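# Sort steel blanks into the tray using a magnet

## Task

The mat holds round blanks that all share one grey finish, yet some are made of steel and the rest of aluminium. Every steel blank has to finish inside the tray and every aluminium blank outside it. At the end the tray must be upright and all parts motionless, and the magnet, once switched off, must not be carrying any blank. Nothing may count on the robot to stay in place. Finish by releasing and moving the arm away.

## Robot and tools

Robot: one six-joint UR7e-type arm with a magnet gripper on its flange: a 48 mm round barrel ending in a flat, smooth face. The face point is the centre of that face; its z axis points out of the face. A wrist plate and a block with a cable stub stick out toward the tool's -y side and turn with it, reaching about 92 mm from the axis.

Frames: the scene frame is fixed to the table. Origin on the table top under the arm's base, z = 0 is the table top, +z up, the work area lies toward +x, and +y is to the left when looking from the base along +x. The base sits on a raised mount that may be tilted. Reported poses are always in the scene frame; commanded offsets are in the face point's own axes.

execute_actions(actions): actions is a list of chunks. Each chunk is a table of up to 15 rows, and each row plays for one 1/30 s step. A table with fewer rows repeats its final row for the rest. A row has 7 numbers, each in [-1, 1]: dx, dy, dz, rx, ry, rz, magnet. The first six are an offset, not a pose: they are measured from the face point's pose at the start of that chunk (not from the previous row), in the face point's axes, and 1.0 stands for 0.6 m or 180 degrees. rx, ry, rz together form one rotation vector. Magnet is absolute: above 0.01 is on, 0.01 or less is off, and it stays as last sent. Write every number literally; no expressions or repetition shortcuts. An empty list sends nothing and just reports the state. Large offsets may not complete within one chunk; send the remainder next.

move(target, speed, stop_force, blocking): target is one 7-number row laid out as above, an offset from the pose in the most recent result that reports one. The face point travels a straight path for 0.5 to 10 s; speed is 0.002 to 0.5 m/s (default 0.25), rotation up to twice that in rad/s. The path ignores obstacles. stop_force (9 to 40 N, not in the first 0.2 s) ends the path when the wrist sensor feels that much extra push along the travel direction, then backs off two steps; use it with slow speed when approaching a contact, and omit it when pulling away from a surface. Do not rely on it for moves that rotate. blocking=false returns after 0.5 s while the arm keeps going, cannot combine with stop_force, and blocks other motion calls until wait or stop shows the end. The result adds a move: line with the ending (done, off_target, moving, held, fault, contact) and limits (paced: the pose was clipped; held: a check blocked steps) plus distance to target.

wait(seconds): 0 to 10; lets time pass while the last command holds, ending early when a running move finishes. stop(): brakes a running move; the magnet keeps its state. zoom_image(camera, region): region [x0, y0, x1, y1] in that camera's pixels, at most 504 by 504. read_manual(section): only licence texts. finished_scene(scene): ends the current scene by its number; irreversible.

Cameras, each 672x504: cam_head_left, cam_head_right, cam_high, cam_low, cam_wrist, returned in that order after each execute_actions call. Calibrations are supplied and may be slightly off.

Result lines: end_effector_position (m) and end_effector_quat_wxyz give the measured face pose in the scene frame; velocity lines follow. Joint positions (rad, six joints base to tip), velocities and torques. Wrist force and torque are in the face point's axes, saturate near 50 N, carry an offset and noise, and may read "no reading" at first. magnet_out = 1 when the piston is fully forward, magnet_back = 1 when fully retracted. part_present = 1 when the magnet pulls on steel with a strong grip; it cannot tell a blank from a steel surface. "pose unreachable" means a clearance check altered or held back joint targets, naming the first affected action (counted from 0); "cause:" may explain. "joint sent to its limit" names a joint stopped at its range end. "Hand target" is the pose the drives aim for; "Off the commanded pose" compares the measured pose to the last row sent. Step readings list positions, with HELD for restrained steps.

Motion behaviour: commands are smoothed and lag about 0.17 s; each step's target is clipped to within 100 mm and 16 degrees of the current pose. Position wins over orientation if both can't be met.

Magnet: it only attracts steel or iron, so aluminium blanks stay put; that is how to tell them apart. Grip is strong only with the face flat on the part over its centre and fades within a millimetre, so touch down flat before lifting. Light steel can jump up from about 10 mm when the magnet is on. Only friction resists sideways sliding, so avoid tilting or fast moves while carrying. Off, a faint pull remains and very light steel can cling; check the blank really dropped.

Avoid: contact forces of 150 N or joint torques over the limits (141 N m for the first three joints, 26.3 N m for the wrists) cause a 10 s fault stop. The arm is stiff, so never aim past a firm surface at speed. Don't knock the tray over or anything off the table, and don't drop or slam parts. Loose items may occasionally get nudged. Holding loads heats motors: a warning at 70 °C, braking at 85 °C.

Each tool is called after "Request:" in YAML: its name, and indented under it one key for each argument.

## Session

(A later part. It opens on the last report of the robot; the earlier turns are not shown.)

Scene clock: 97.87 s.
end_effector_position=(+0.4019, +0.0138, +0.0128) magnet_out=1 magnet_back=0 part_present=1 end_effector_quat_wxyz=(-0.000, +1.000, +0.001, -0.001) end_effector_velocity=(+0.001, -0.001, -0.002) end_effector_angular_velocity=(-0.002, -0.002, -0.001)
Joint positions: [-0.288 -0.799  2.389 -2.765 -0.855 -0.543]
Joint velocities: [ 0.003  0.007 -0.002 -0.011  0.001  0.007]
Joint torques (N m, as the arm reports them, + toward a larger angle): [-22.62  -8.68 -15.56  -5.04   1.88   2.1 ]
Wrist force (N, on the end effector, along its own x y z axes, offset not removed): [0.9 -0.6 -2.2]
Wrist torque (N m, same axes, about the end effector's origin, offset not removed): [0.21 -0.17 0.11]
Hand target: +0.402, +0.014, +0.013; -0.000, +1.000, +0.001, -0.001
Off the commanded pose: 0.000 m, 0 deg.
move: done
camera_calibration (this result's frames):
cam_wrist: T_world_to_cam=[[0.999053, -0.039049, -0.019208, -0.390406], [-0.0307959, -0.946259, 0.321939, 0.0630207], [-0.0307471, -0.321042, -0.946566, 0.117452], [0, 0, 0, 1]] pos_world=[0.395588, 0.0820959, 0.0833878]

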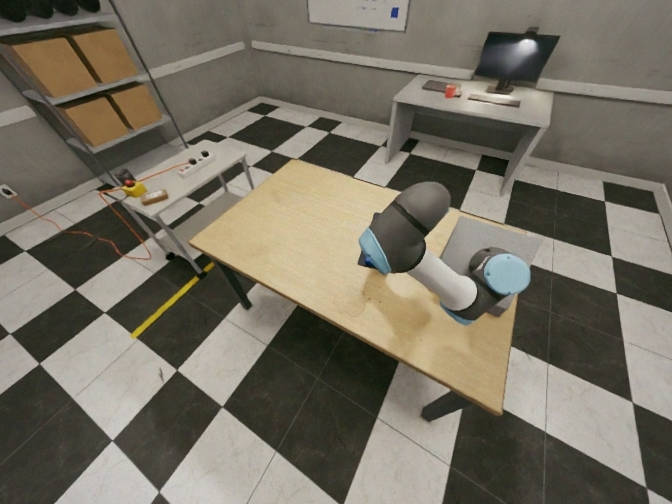

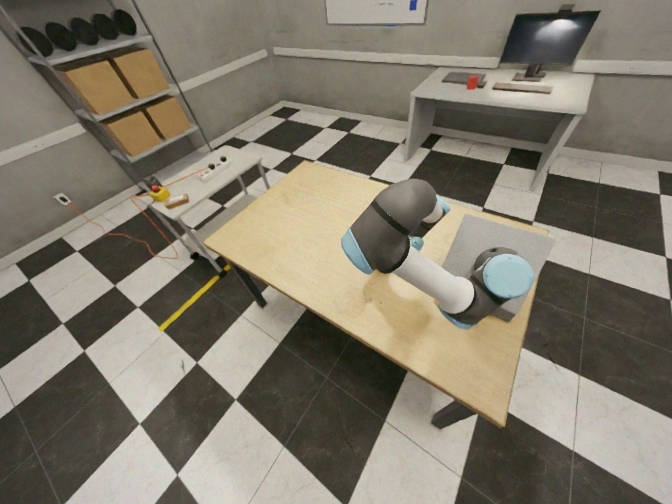

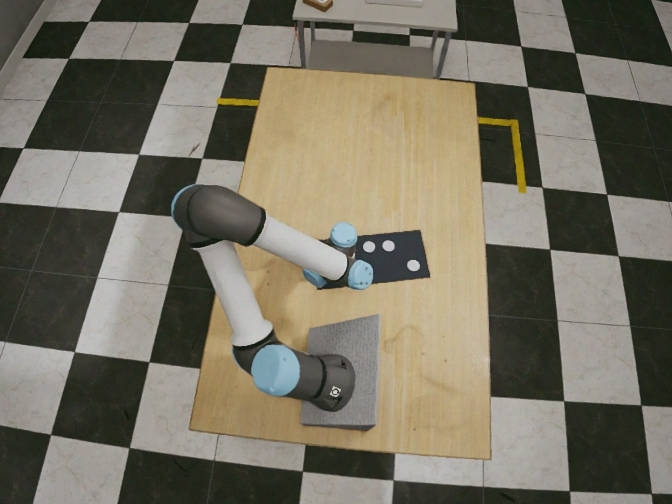

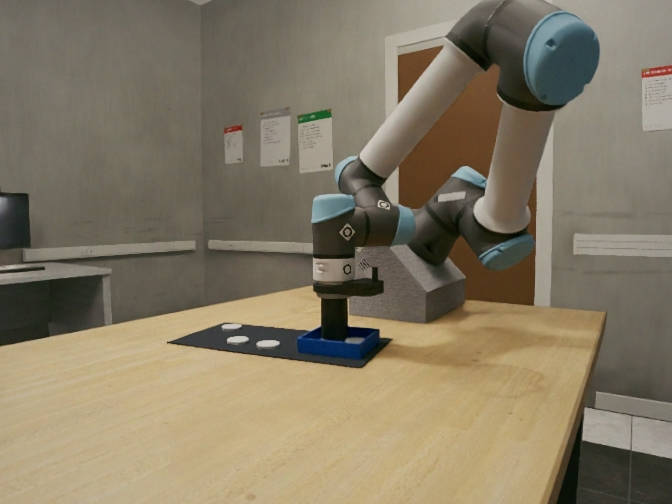

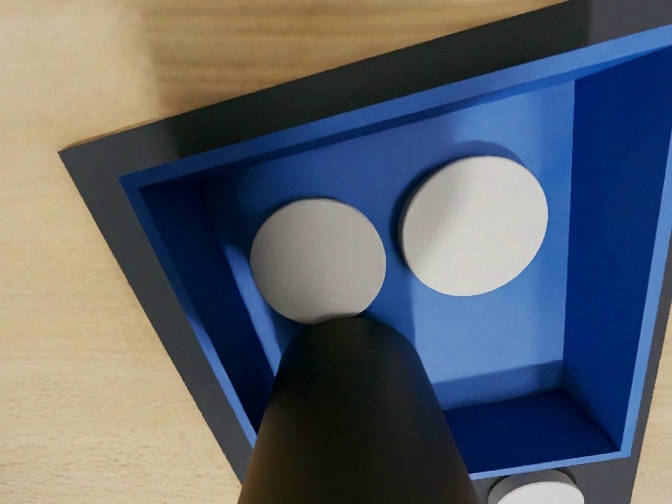

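Request:
move:
  target: [0.05,-0.01,-0.0703,0,0,0,0]
  speed: 0.2

Request:
move:
  target: [0.1078,0.2542,0.073,0,0,0,0]
  speed: 0.25

Request:
execute_actions:
  actions:
    - [[0,0,0.002,0,0,0,0],[0,0,0.002,0,0,0,0],[0,0,0.002,0,0,0,1],[0,0,0.002,0,0,0,1],[0,0,0.002,0,0,0,1],[0,0,0.002,0,0,0,1],[0,0,0.002,0,0,0,1],[0,0,0.002,0,0,0,1],[0,0,0,0,0,0,1],[0,0,-0.002,0,0,0,1],[0,0,-0.004,0,0,0,1]]

Scene clock: 102.33 s.
end_effector_position=(+0.4318, +0.0197, +0.0547) magnet_out=0 magnet_back=1 part_present=0 end_effector_quat_wxyz=(-0.000, +1.000, +0.001, -0.001) end_effector_velocity=(+0.001, +0.001, +0.002) end_effector_angular_velocity=(+0.000, +0.003, +0.001)
Joint positions: [-0.317 -0.906  2.318 -2.564 -0.866 -0.578]
Joint velocities: [ 0.    -0.004 -0.005  0.013 -0.001 -0.004]
Joint torques (N m, as the arm reports them, + toward a larger angle): [-34.54 -32.45 -18.4    0.85  -1.98  -2.16]
Wrist force (N, on the end effector, along its own x y z axes, offset not removed): [0.4 2.2 -1.5]
Wrist torque (N m, same axes, about the end effector's origin, offset not removed): [0.45 -0.01 0.07]
Hand target: +0.432, +0.020, +0.055; -0.000, +1.000, +0.001, -0.001
Off the commanded pose: 0.000 m, 0 deg.
move: done
camera_calibration (this result's frames):
cam_wrist: T_world_to_cam=[[0.999057, -0.039051, -0.0189742, -0.419264], [-0.0308708, -0.946236, 0.322, 0.0560642], [-0.0305285, -0.321111, -0.94655, 0.159802], [0, 0, 0, 1]] pos_world=[0.425478, 0.0879913, 0.125252]

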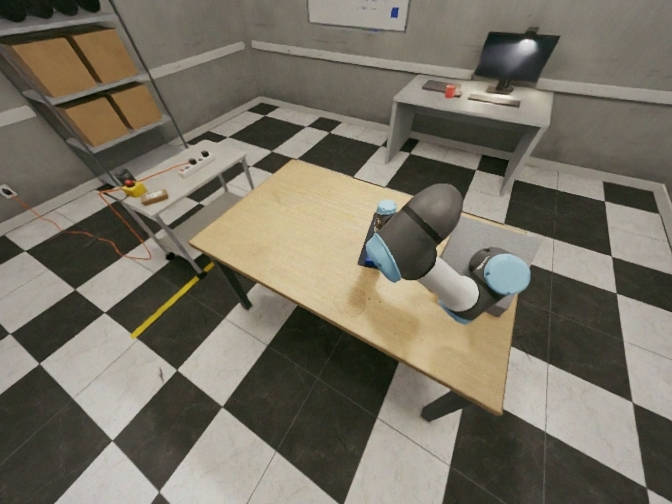

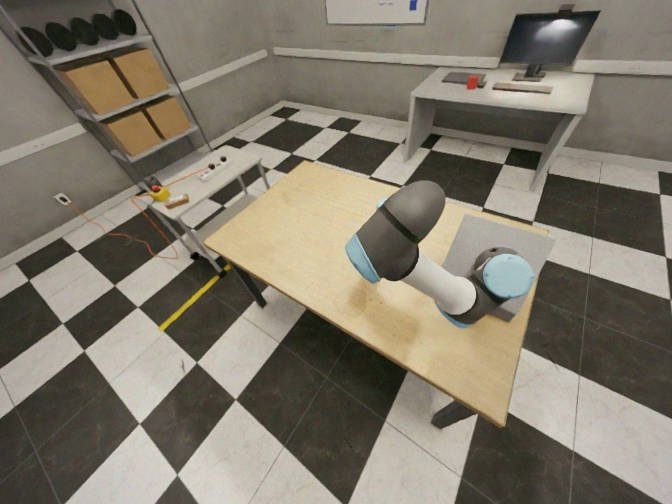

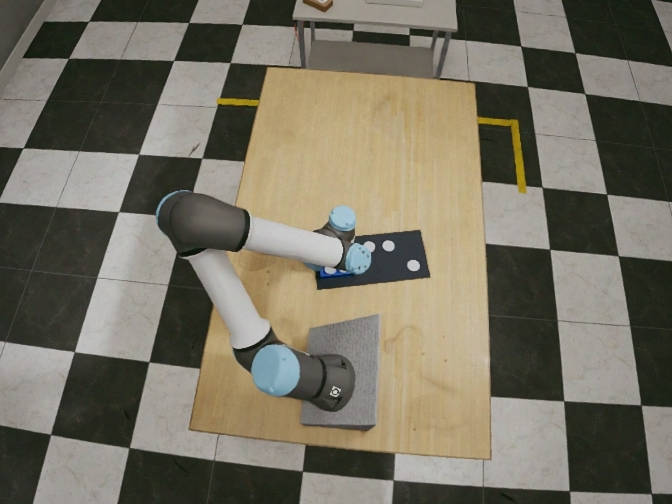

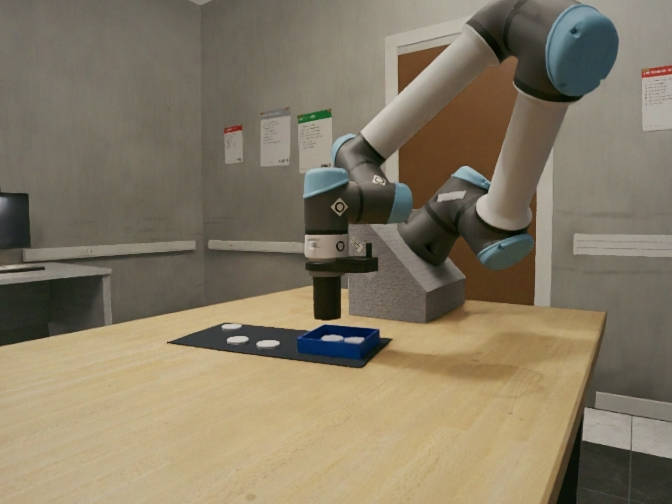

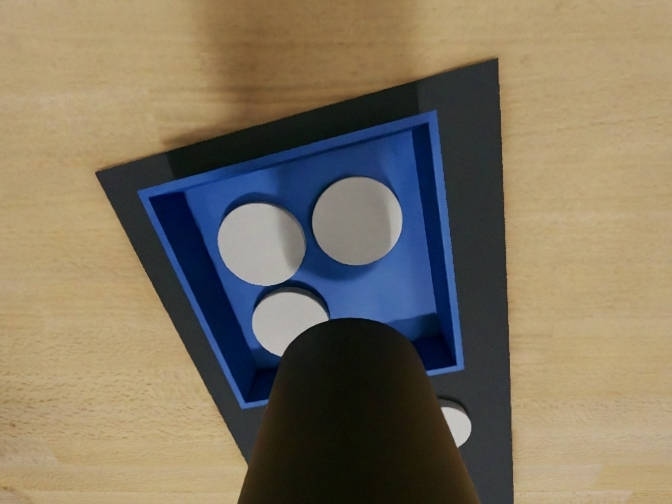

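Scene clock: 103.73 s.
end_effector_position=(+0.4962, -0.1325, +0.0107) magnet_out=0 magnet_back=1 part_present=0 end_effector_quat_wxyz=(-0.000, +1.000, +0.001, -0.001) end_effector_velocity=(+0.001, -0.002, -0.001) end_effector_angular_velocity=(-0.001, +0.000, +0.000)
Joint positions: [-0.401 -0.498  1.988 -2.58  -0.903 -0.676]
Joint velocities: [-0.     0.005 -0.006  0.001 -0.001 -0.   ]
Joint torques (N m, as the arm reports them, + toward a larger angle): [-40.41 -17.79 -19.63   0.4   -1.7   -1.9 ]
Wrist force (N, on the end effector, along its own x y z axes, offset not removed): [1.7 -2.6 -1.2]
Wrist torque (N m, same axes, about the end effector's origin, offset not removed): [-0.09 -0.20 0.08]
Hand target: +0.496, -0.133, +0.011; -0.000, +1.000, +0.001, -0.001
Off the commanded pose: 0.000 m, 0 deg.
move: done
camera_calibration (this result's frames):
cam_wrist: T_world_to_cam=[[0.999058, -0.0390188, -0.0190101, -0.490404], [-0.0308324, -0.946275, 0.321889, -0.0718341], [-0.0305485, -0.321, -0.946587, 0.071329], [0, 0, 0, 1]] pos_world=[0.489906, -0.0642133, 0.081319]

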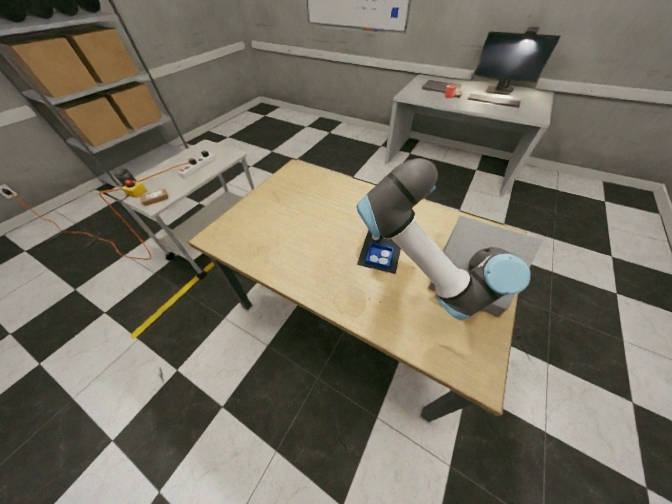

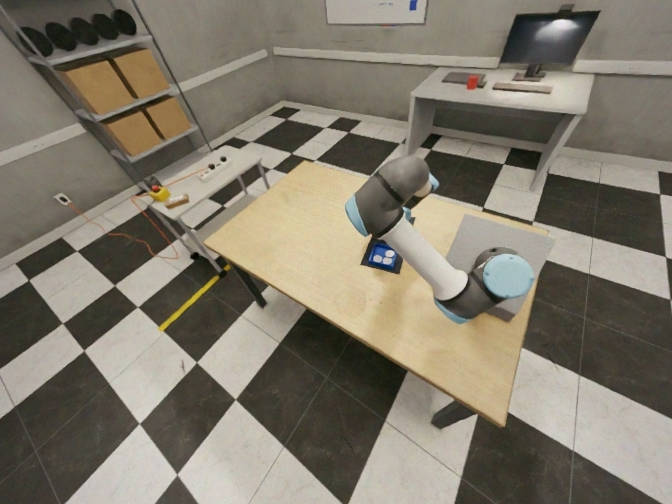

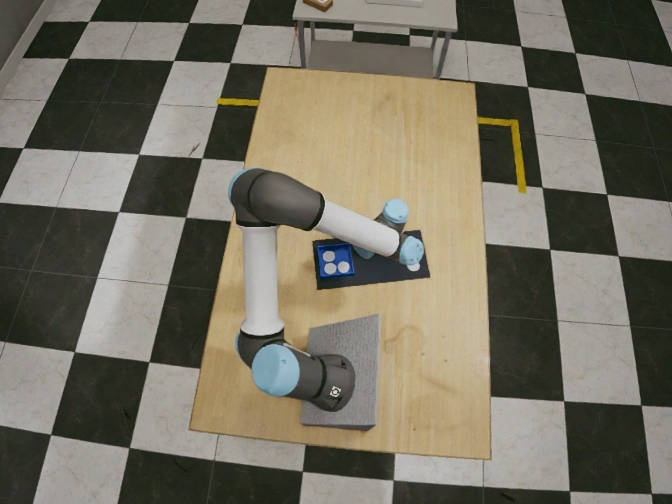

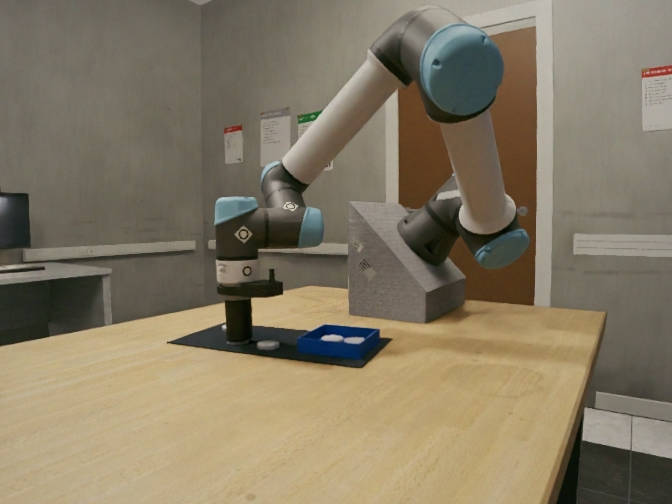

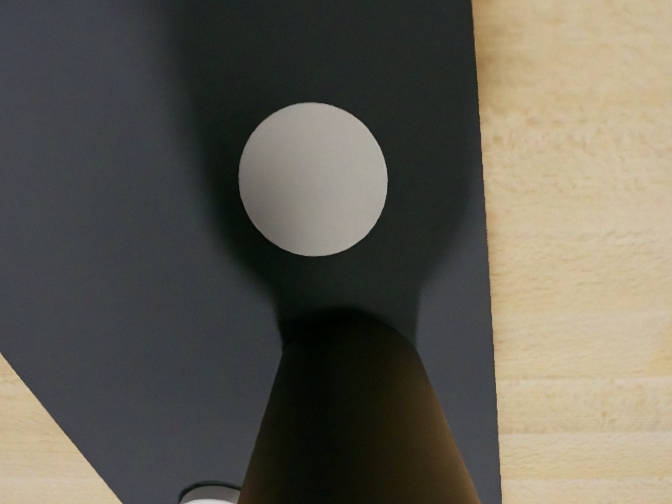

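Scene clock: 104.23 s.
end_effector_position=(+0.4963, -0.1325, +0.0119) magnet_out=1 magnet_back=0 part_present=0 end_effector_quat_wxyz=(-0.000, +1.000, +0.001, -0.001) end_effector_velocity=(-0.000, -0.001, +0.010) end_effector_angular_velocity=(-0.002, -0.000, +0.000)
Joint positions: [-0.403 -0.5    1.989 -2.577 -0.903 -0.678]
Joint velocities: [-0.014 -0.019  0.004  0.023 -0.008 -0.014]
Joint torques (N m, as the arm reports them, + toward a larger angle): [-39.96 -45.65  -5.99   0.66  -1.62  -1.9 ]
Wrist force (N, on the end effector, along its own x y z axes, offset not removed): [-1.3 -2.3 -4.5]
Wrist torque (N m, same axes, about the end effector's origin, offset not removed): [-0.11 0.11 0.10]
Hand target: +0.496, -0.132, +0.013; -0.000, +1.000, +0.001, -0.001
Off the commanded pose: 0.001 m, 0 deg.
Step readings (end_effector_position):
0: (+0.4962, -0.1325, +0.0107)
1: (+0.4962, -0.1325, +0.0107)
2: (+0.4962, -0.1326, +0.0106)
4: (+0.4962, -0.1326, +0.0102)
8: (+0.4962, -0.1325, +0.0097)
15: end_effector_position above
camera_calibration (this result's frames):
cam_wrist: T_world_to_cam=[[0.999061, -0.0389782, -0.0189178, -0.490424], [-0.0308272, -0.946314, 0.321776, -0.0722192], [-0.0304445, -0.320891, -0.946627, 0.0724375], [0, 0, 0, 1]] pos_world=[0.489943, -0.0642134, 0.0825319]

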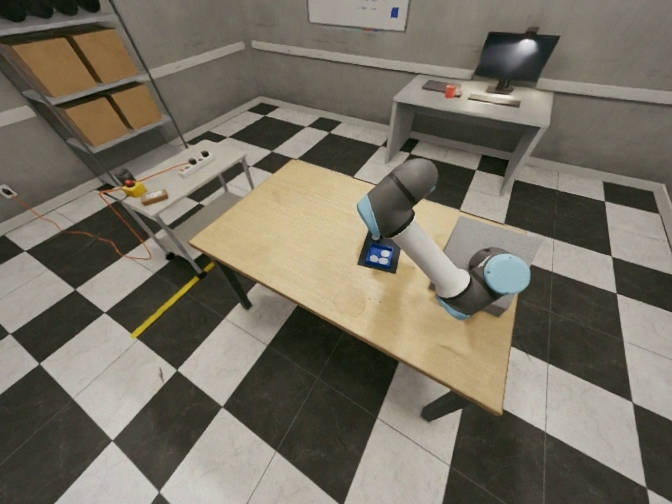

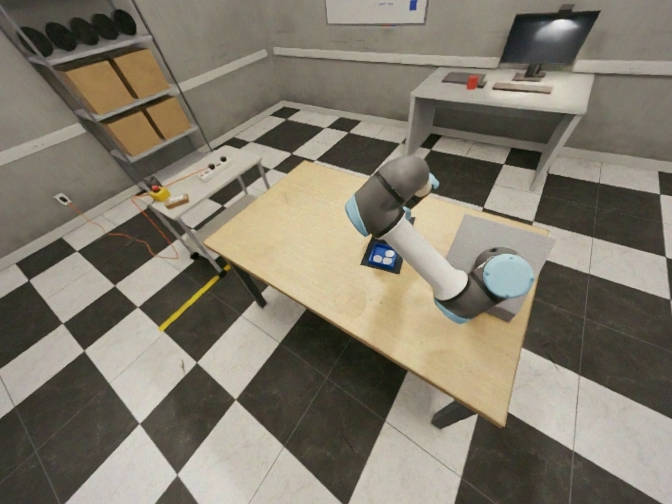

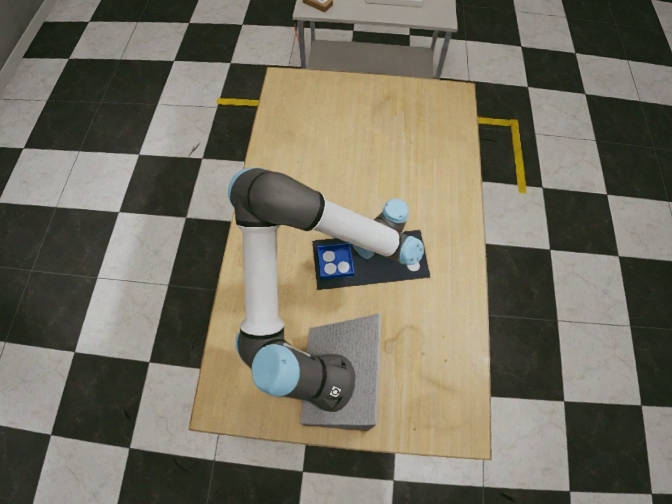

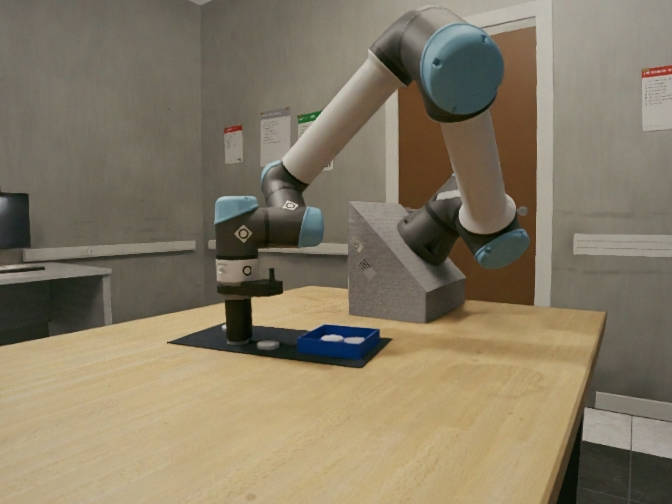

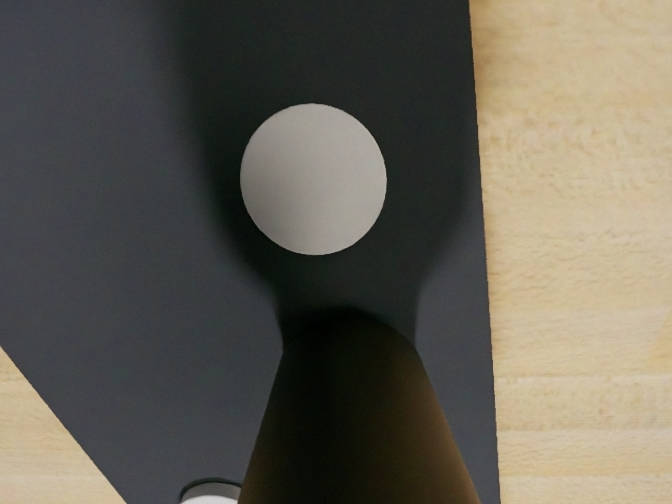

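B is aluminium. Now A (~0.486, -0.067).

Request:
move:
  target: [-0.017,-0.1095,0.002,0,0,0,0]
  speed: 0.15

Request:
execute_actions:
  actions:
    - [[0,0,0.002,0,0,0,0],[0,0,0.002,0,0,0,0],[0,0,0.002,0,0,0,1],[0,0,0.002,0,0,0,1],[0,0,0.002,0,0,0,1],[0,0,0.002,0,0,0,1],[0,0,0.002,0,0,0,1],[0,0,0.002,0,0,0,1],[0,0,0,0,0,0,1],[0,0,-0.002,0,0,0,1],[0,0,-0.004,0,0,0,1]]

Scene clock: 107.63 s.
end_effector_position=(+0.4861, -0.0671, +0.0108) magnet_out=0 magnet_back=1 part_present=0 end_effector_quat_wxyz=(-0.000, +1.000, +0.001, -0.001) end_effector_velocity=(-0.000, +0.003, +0.000) end_effector_angular_velocity=(-0.001, +0.000, +0.000)
Joint positions: [-0.327 -0.614  2.093 -2.624 -0.87  -0.589]
Joint velocities: [ 0.004 -0.005  0.003 -0.002  0.     0.004]
Joint torques (N m, as the arm reports them, + toward a larger angle): [-27.51 -43.9   -3.59  -4.79   1.72   2.15]
Wrist force (N, on the end effector, along its own x y z axes, offset not removed): [0.9 0.6 2.9]
Wrist torque (N m, same axes, about the end effector's origin, offset not removed): [0.02 -0.17 0.14]
Hand target: +0.486, -0.067, +0.011; -0.000, +1.000, +0.001, -0.001
Off the commanded pose: 0.000 m, 0 deg.
move: done
camera_calibration (this result's frames):
cam_wrist: T_world_to_cam=[[0.999061, -0.0389863, -0.0189045, -0.477763], [-0.030837, -0.94629, 0.321847, -0.0103333], [-0.0304367, -0.320961, -0.946603, 0.0920387], [0, 0, 0, 1]] pos_world=[0.479797, 0.00113637, 0.081418]

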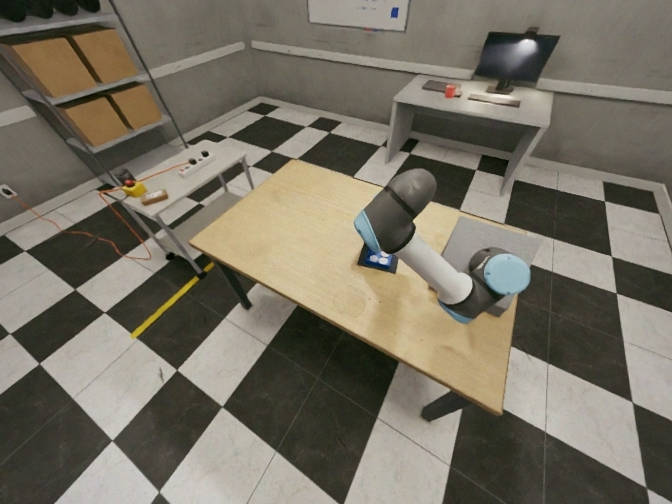

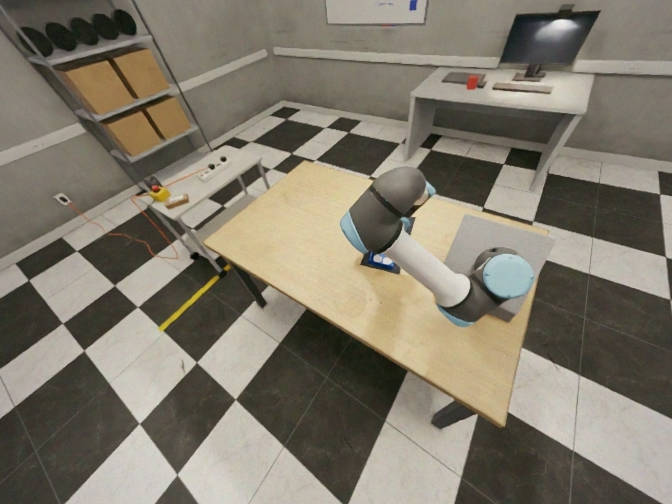

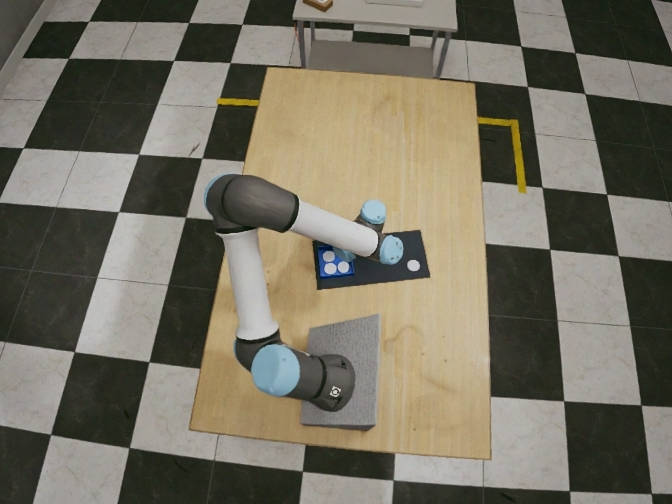

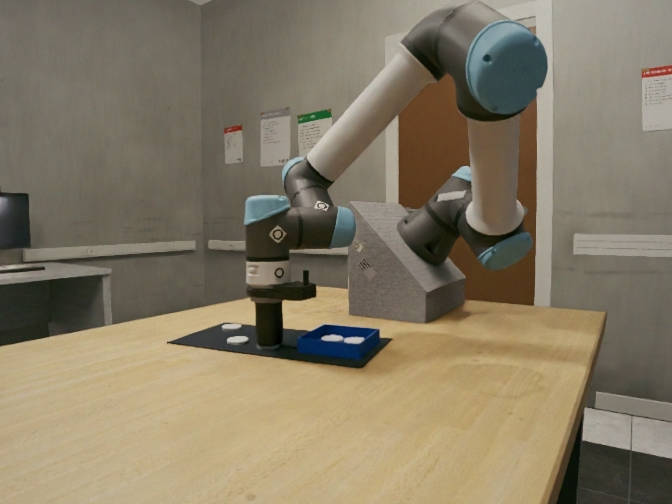

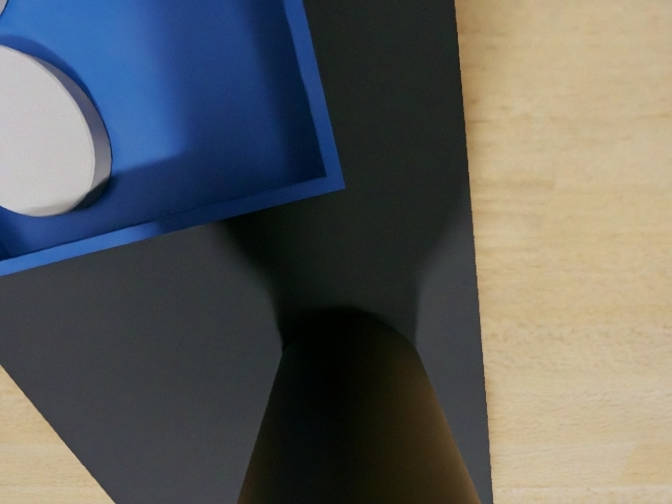

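Scene clock: 108.13 s.
end_effector_position=(+0.4862, -0.0671, +0.0120) magnet_out=1 magnet_back=0 part_present=0 end_effector_quat_wxyz=(-0.000, +1.000, +0.001, -0.001) end_effector_velocity=(-0.000, -0.000, +0.010) end_effector_angular_velocity=(-0.002, +0.001, +0.000)
Joint positions: [-0.328 -0.616  2.093 -2.62  -0.87  -0.591]
Joint velocities: [-0.014 -0.021  0.003  0.028 -0.008 -0.016]
Joint torques (N m, as the arm reports them, + toward a larger angle): [-39.09 -41.39  -2.05   0.35  -1.51  -1.59]
Wrist force (N, on the end effector, along its own x y z axes, offset not removed): [0.2 -1.2 -0.7]
Wrist torque (N m, same axes, about the end effector's origin, offset not removed): [-0.18 -0.06 0.01]
Hand target: +0.486, -0.067, +0.013; -0.000, +1.000, +0.001, -0.001
Off the commanded pose: 0.001 m, 0 deg.
Step readings (end_effector_position):
0: (+0.4861, -0.0671, +0.0108)
1: (+0.4861, -0.0671, +0.0108)
2: (+0.4861, -0.0670, +0.0107)
4: (+0.4861, -0.0670, +0.0103)
8: (+0.4861, -0.0671, +0.0098)
15: end_effector_position above
camera_calibration (this result's frames):
cam_wrist: T_world_to_cam=[[0.999065, -0.0389263, -0.0188158, -0.477787], [-0.0308121, -0.946327, 0.321739, -0.0107151], [-0.03033, -0.320859, -0.946641, 0.0931497], [0, 0, 0, 1]] pos_world=[0.479835, 0.00114939, 0.0826369]

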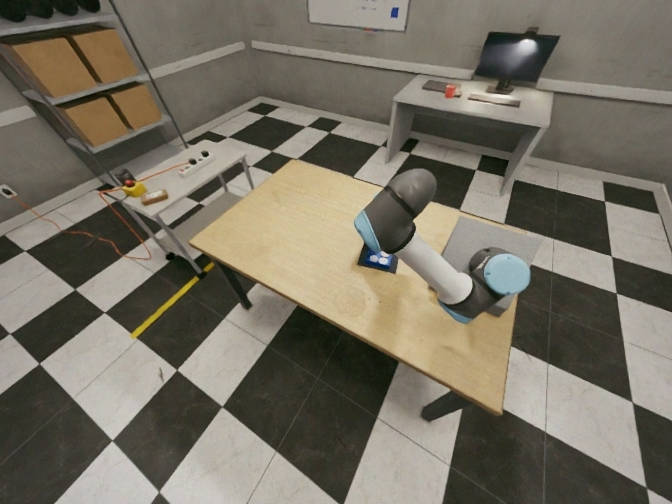

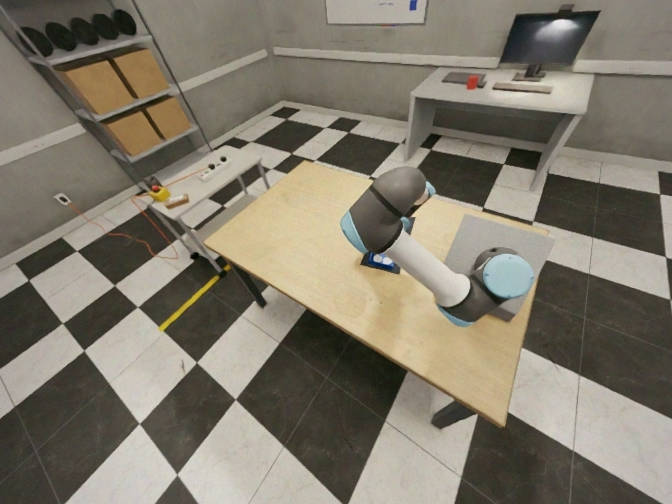

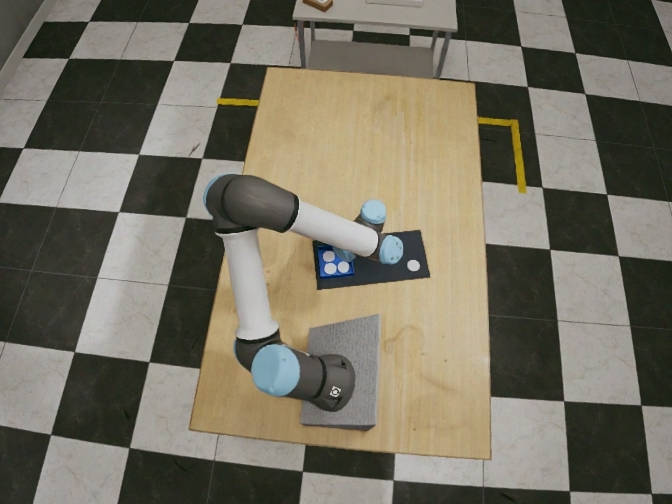

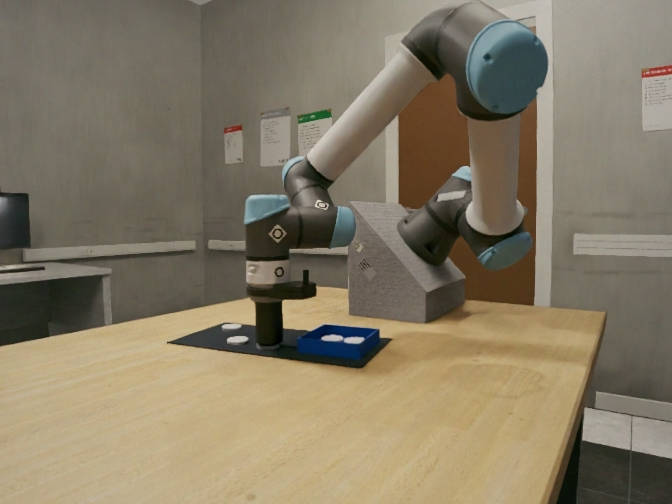

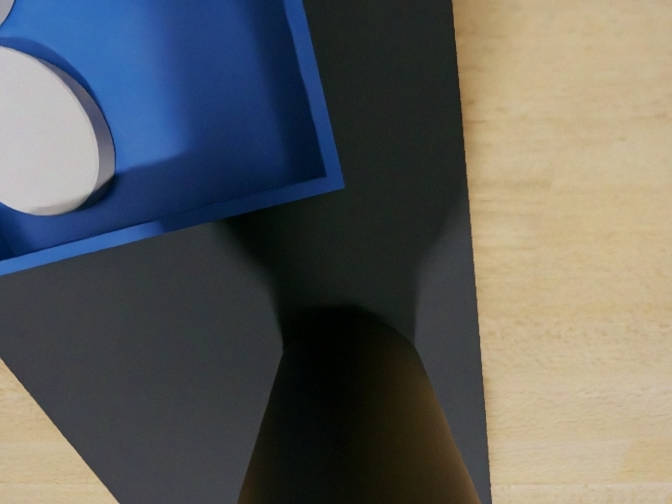

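Request:
move:
  target: [0,0,-0.25,0,0,0,0]
  speed: 0.3

Scene clock: 110.33 s.
end_effector_position=(+0.4864, -0.0673, +0.1617) magnet_out=0 magnet_back=1 part_present=0 end_effector_quat_wxyz=(-0.000, +1.000, +0.001, -0.001) end_effector_velocity=(-0.001, +0.001, +0.002) end_effector_angular_velocity=(+0.001, +0.004, +0.001)
Joint positions: [-0.516 -0.893  2.059 -2.182 -0.959 -0.8  ]
Joint velocities: [-0.001 -0.003 -0.002  0.01  -0.002 -0.004]
Joint torques (N m, as the arm reports them, + toward a larger angle): [-36.49 -36.49 -24.86   0.2   -1.39  -2.41]
Wrist force (N, on the end effector, along its own x y z axes, offset not removed): [0.8 -1.3 0.8]
Wrist torque (N m, same axes, about the end effector's origin, offset not removed): [0.03 -0.01 0.09]
Hand target: +0.486, -0.067, +0.162; -0.000, +1.000, +0.001, -0.001
Off the commanded pose: 0.000 m, 0 deg.
move: done
camera_calibration (this result's frames):
cam_wrist: T_world_to_cam=[[0.999069, -0.0388748, -0.0186898, -0.475191], [-0.0308087, -0.94638, 0.321583, -0.0589971], [-0.0301892, -0.320708, -0.946697, 0.234717], [0, 0, 0, 1]] pos_world=[0.480017, 0.000968743, 0.232297]

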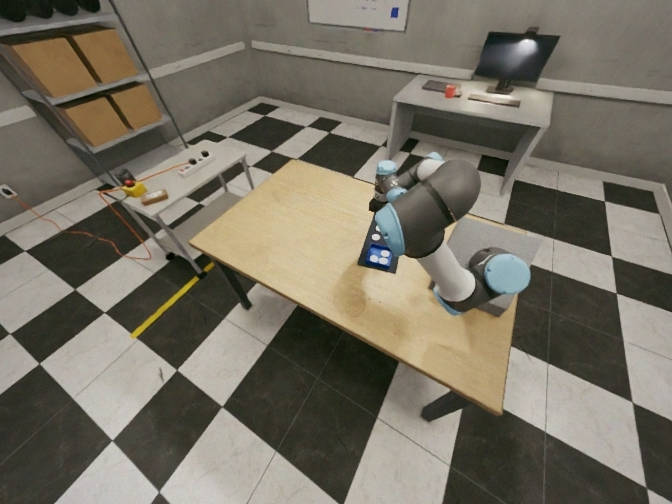

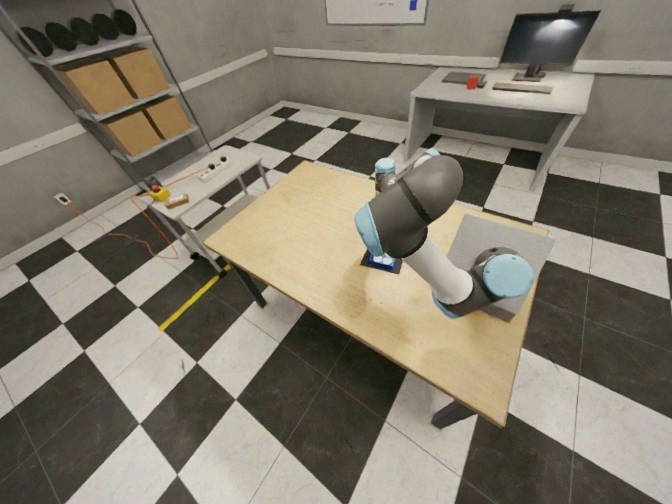

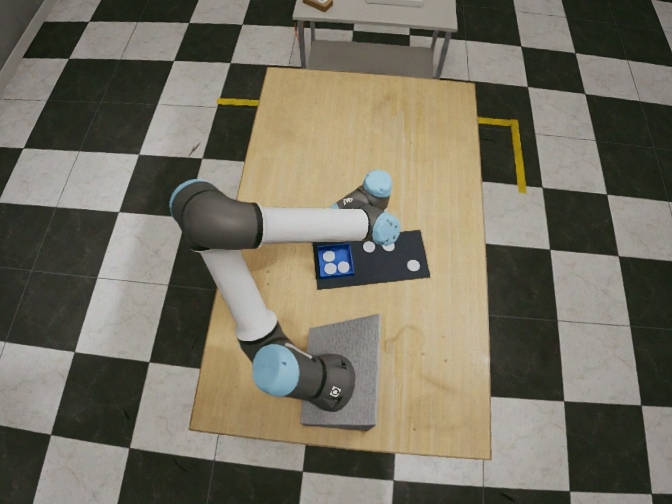

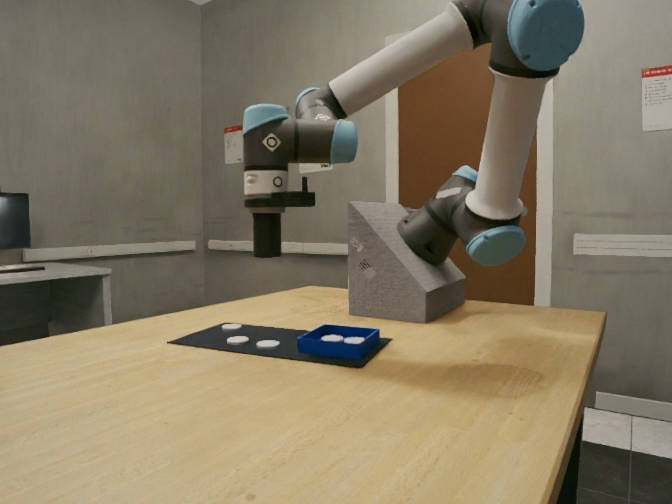

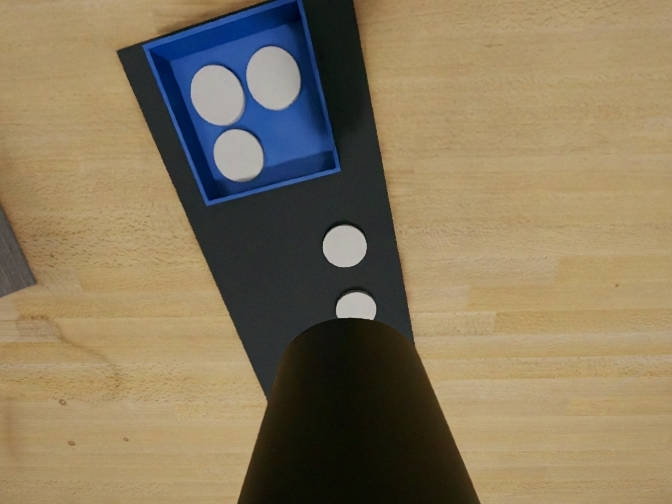

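Request:
finished_scene:
  scene: 1

The scene is finished: the task was done.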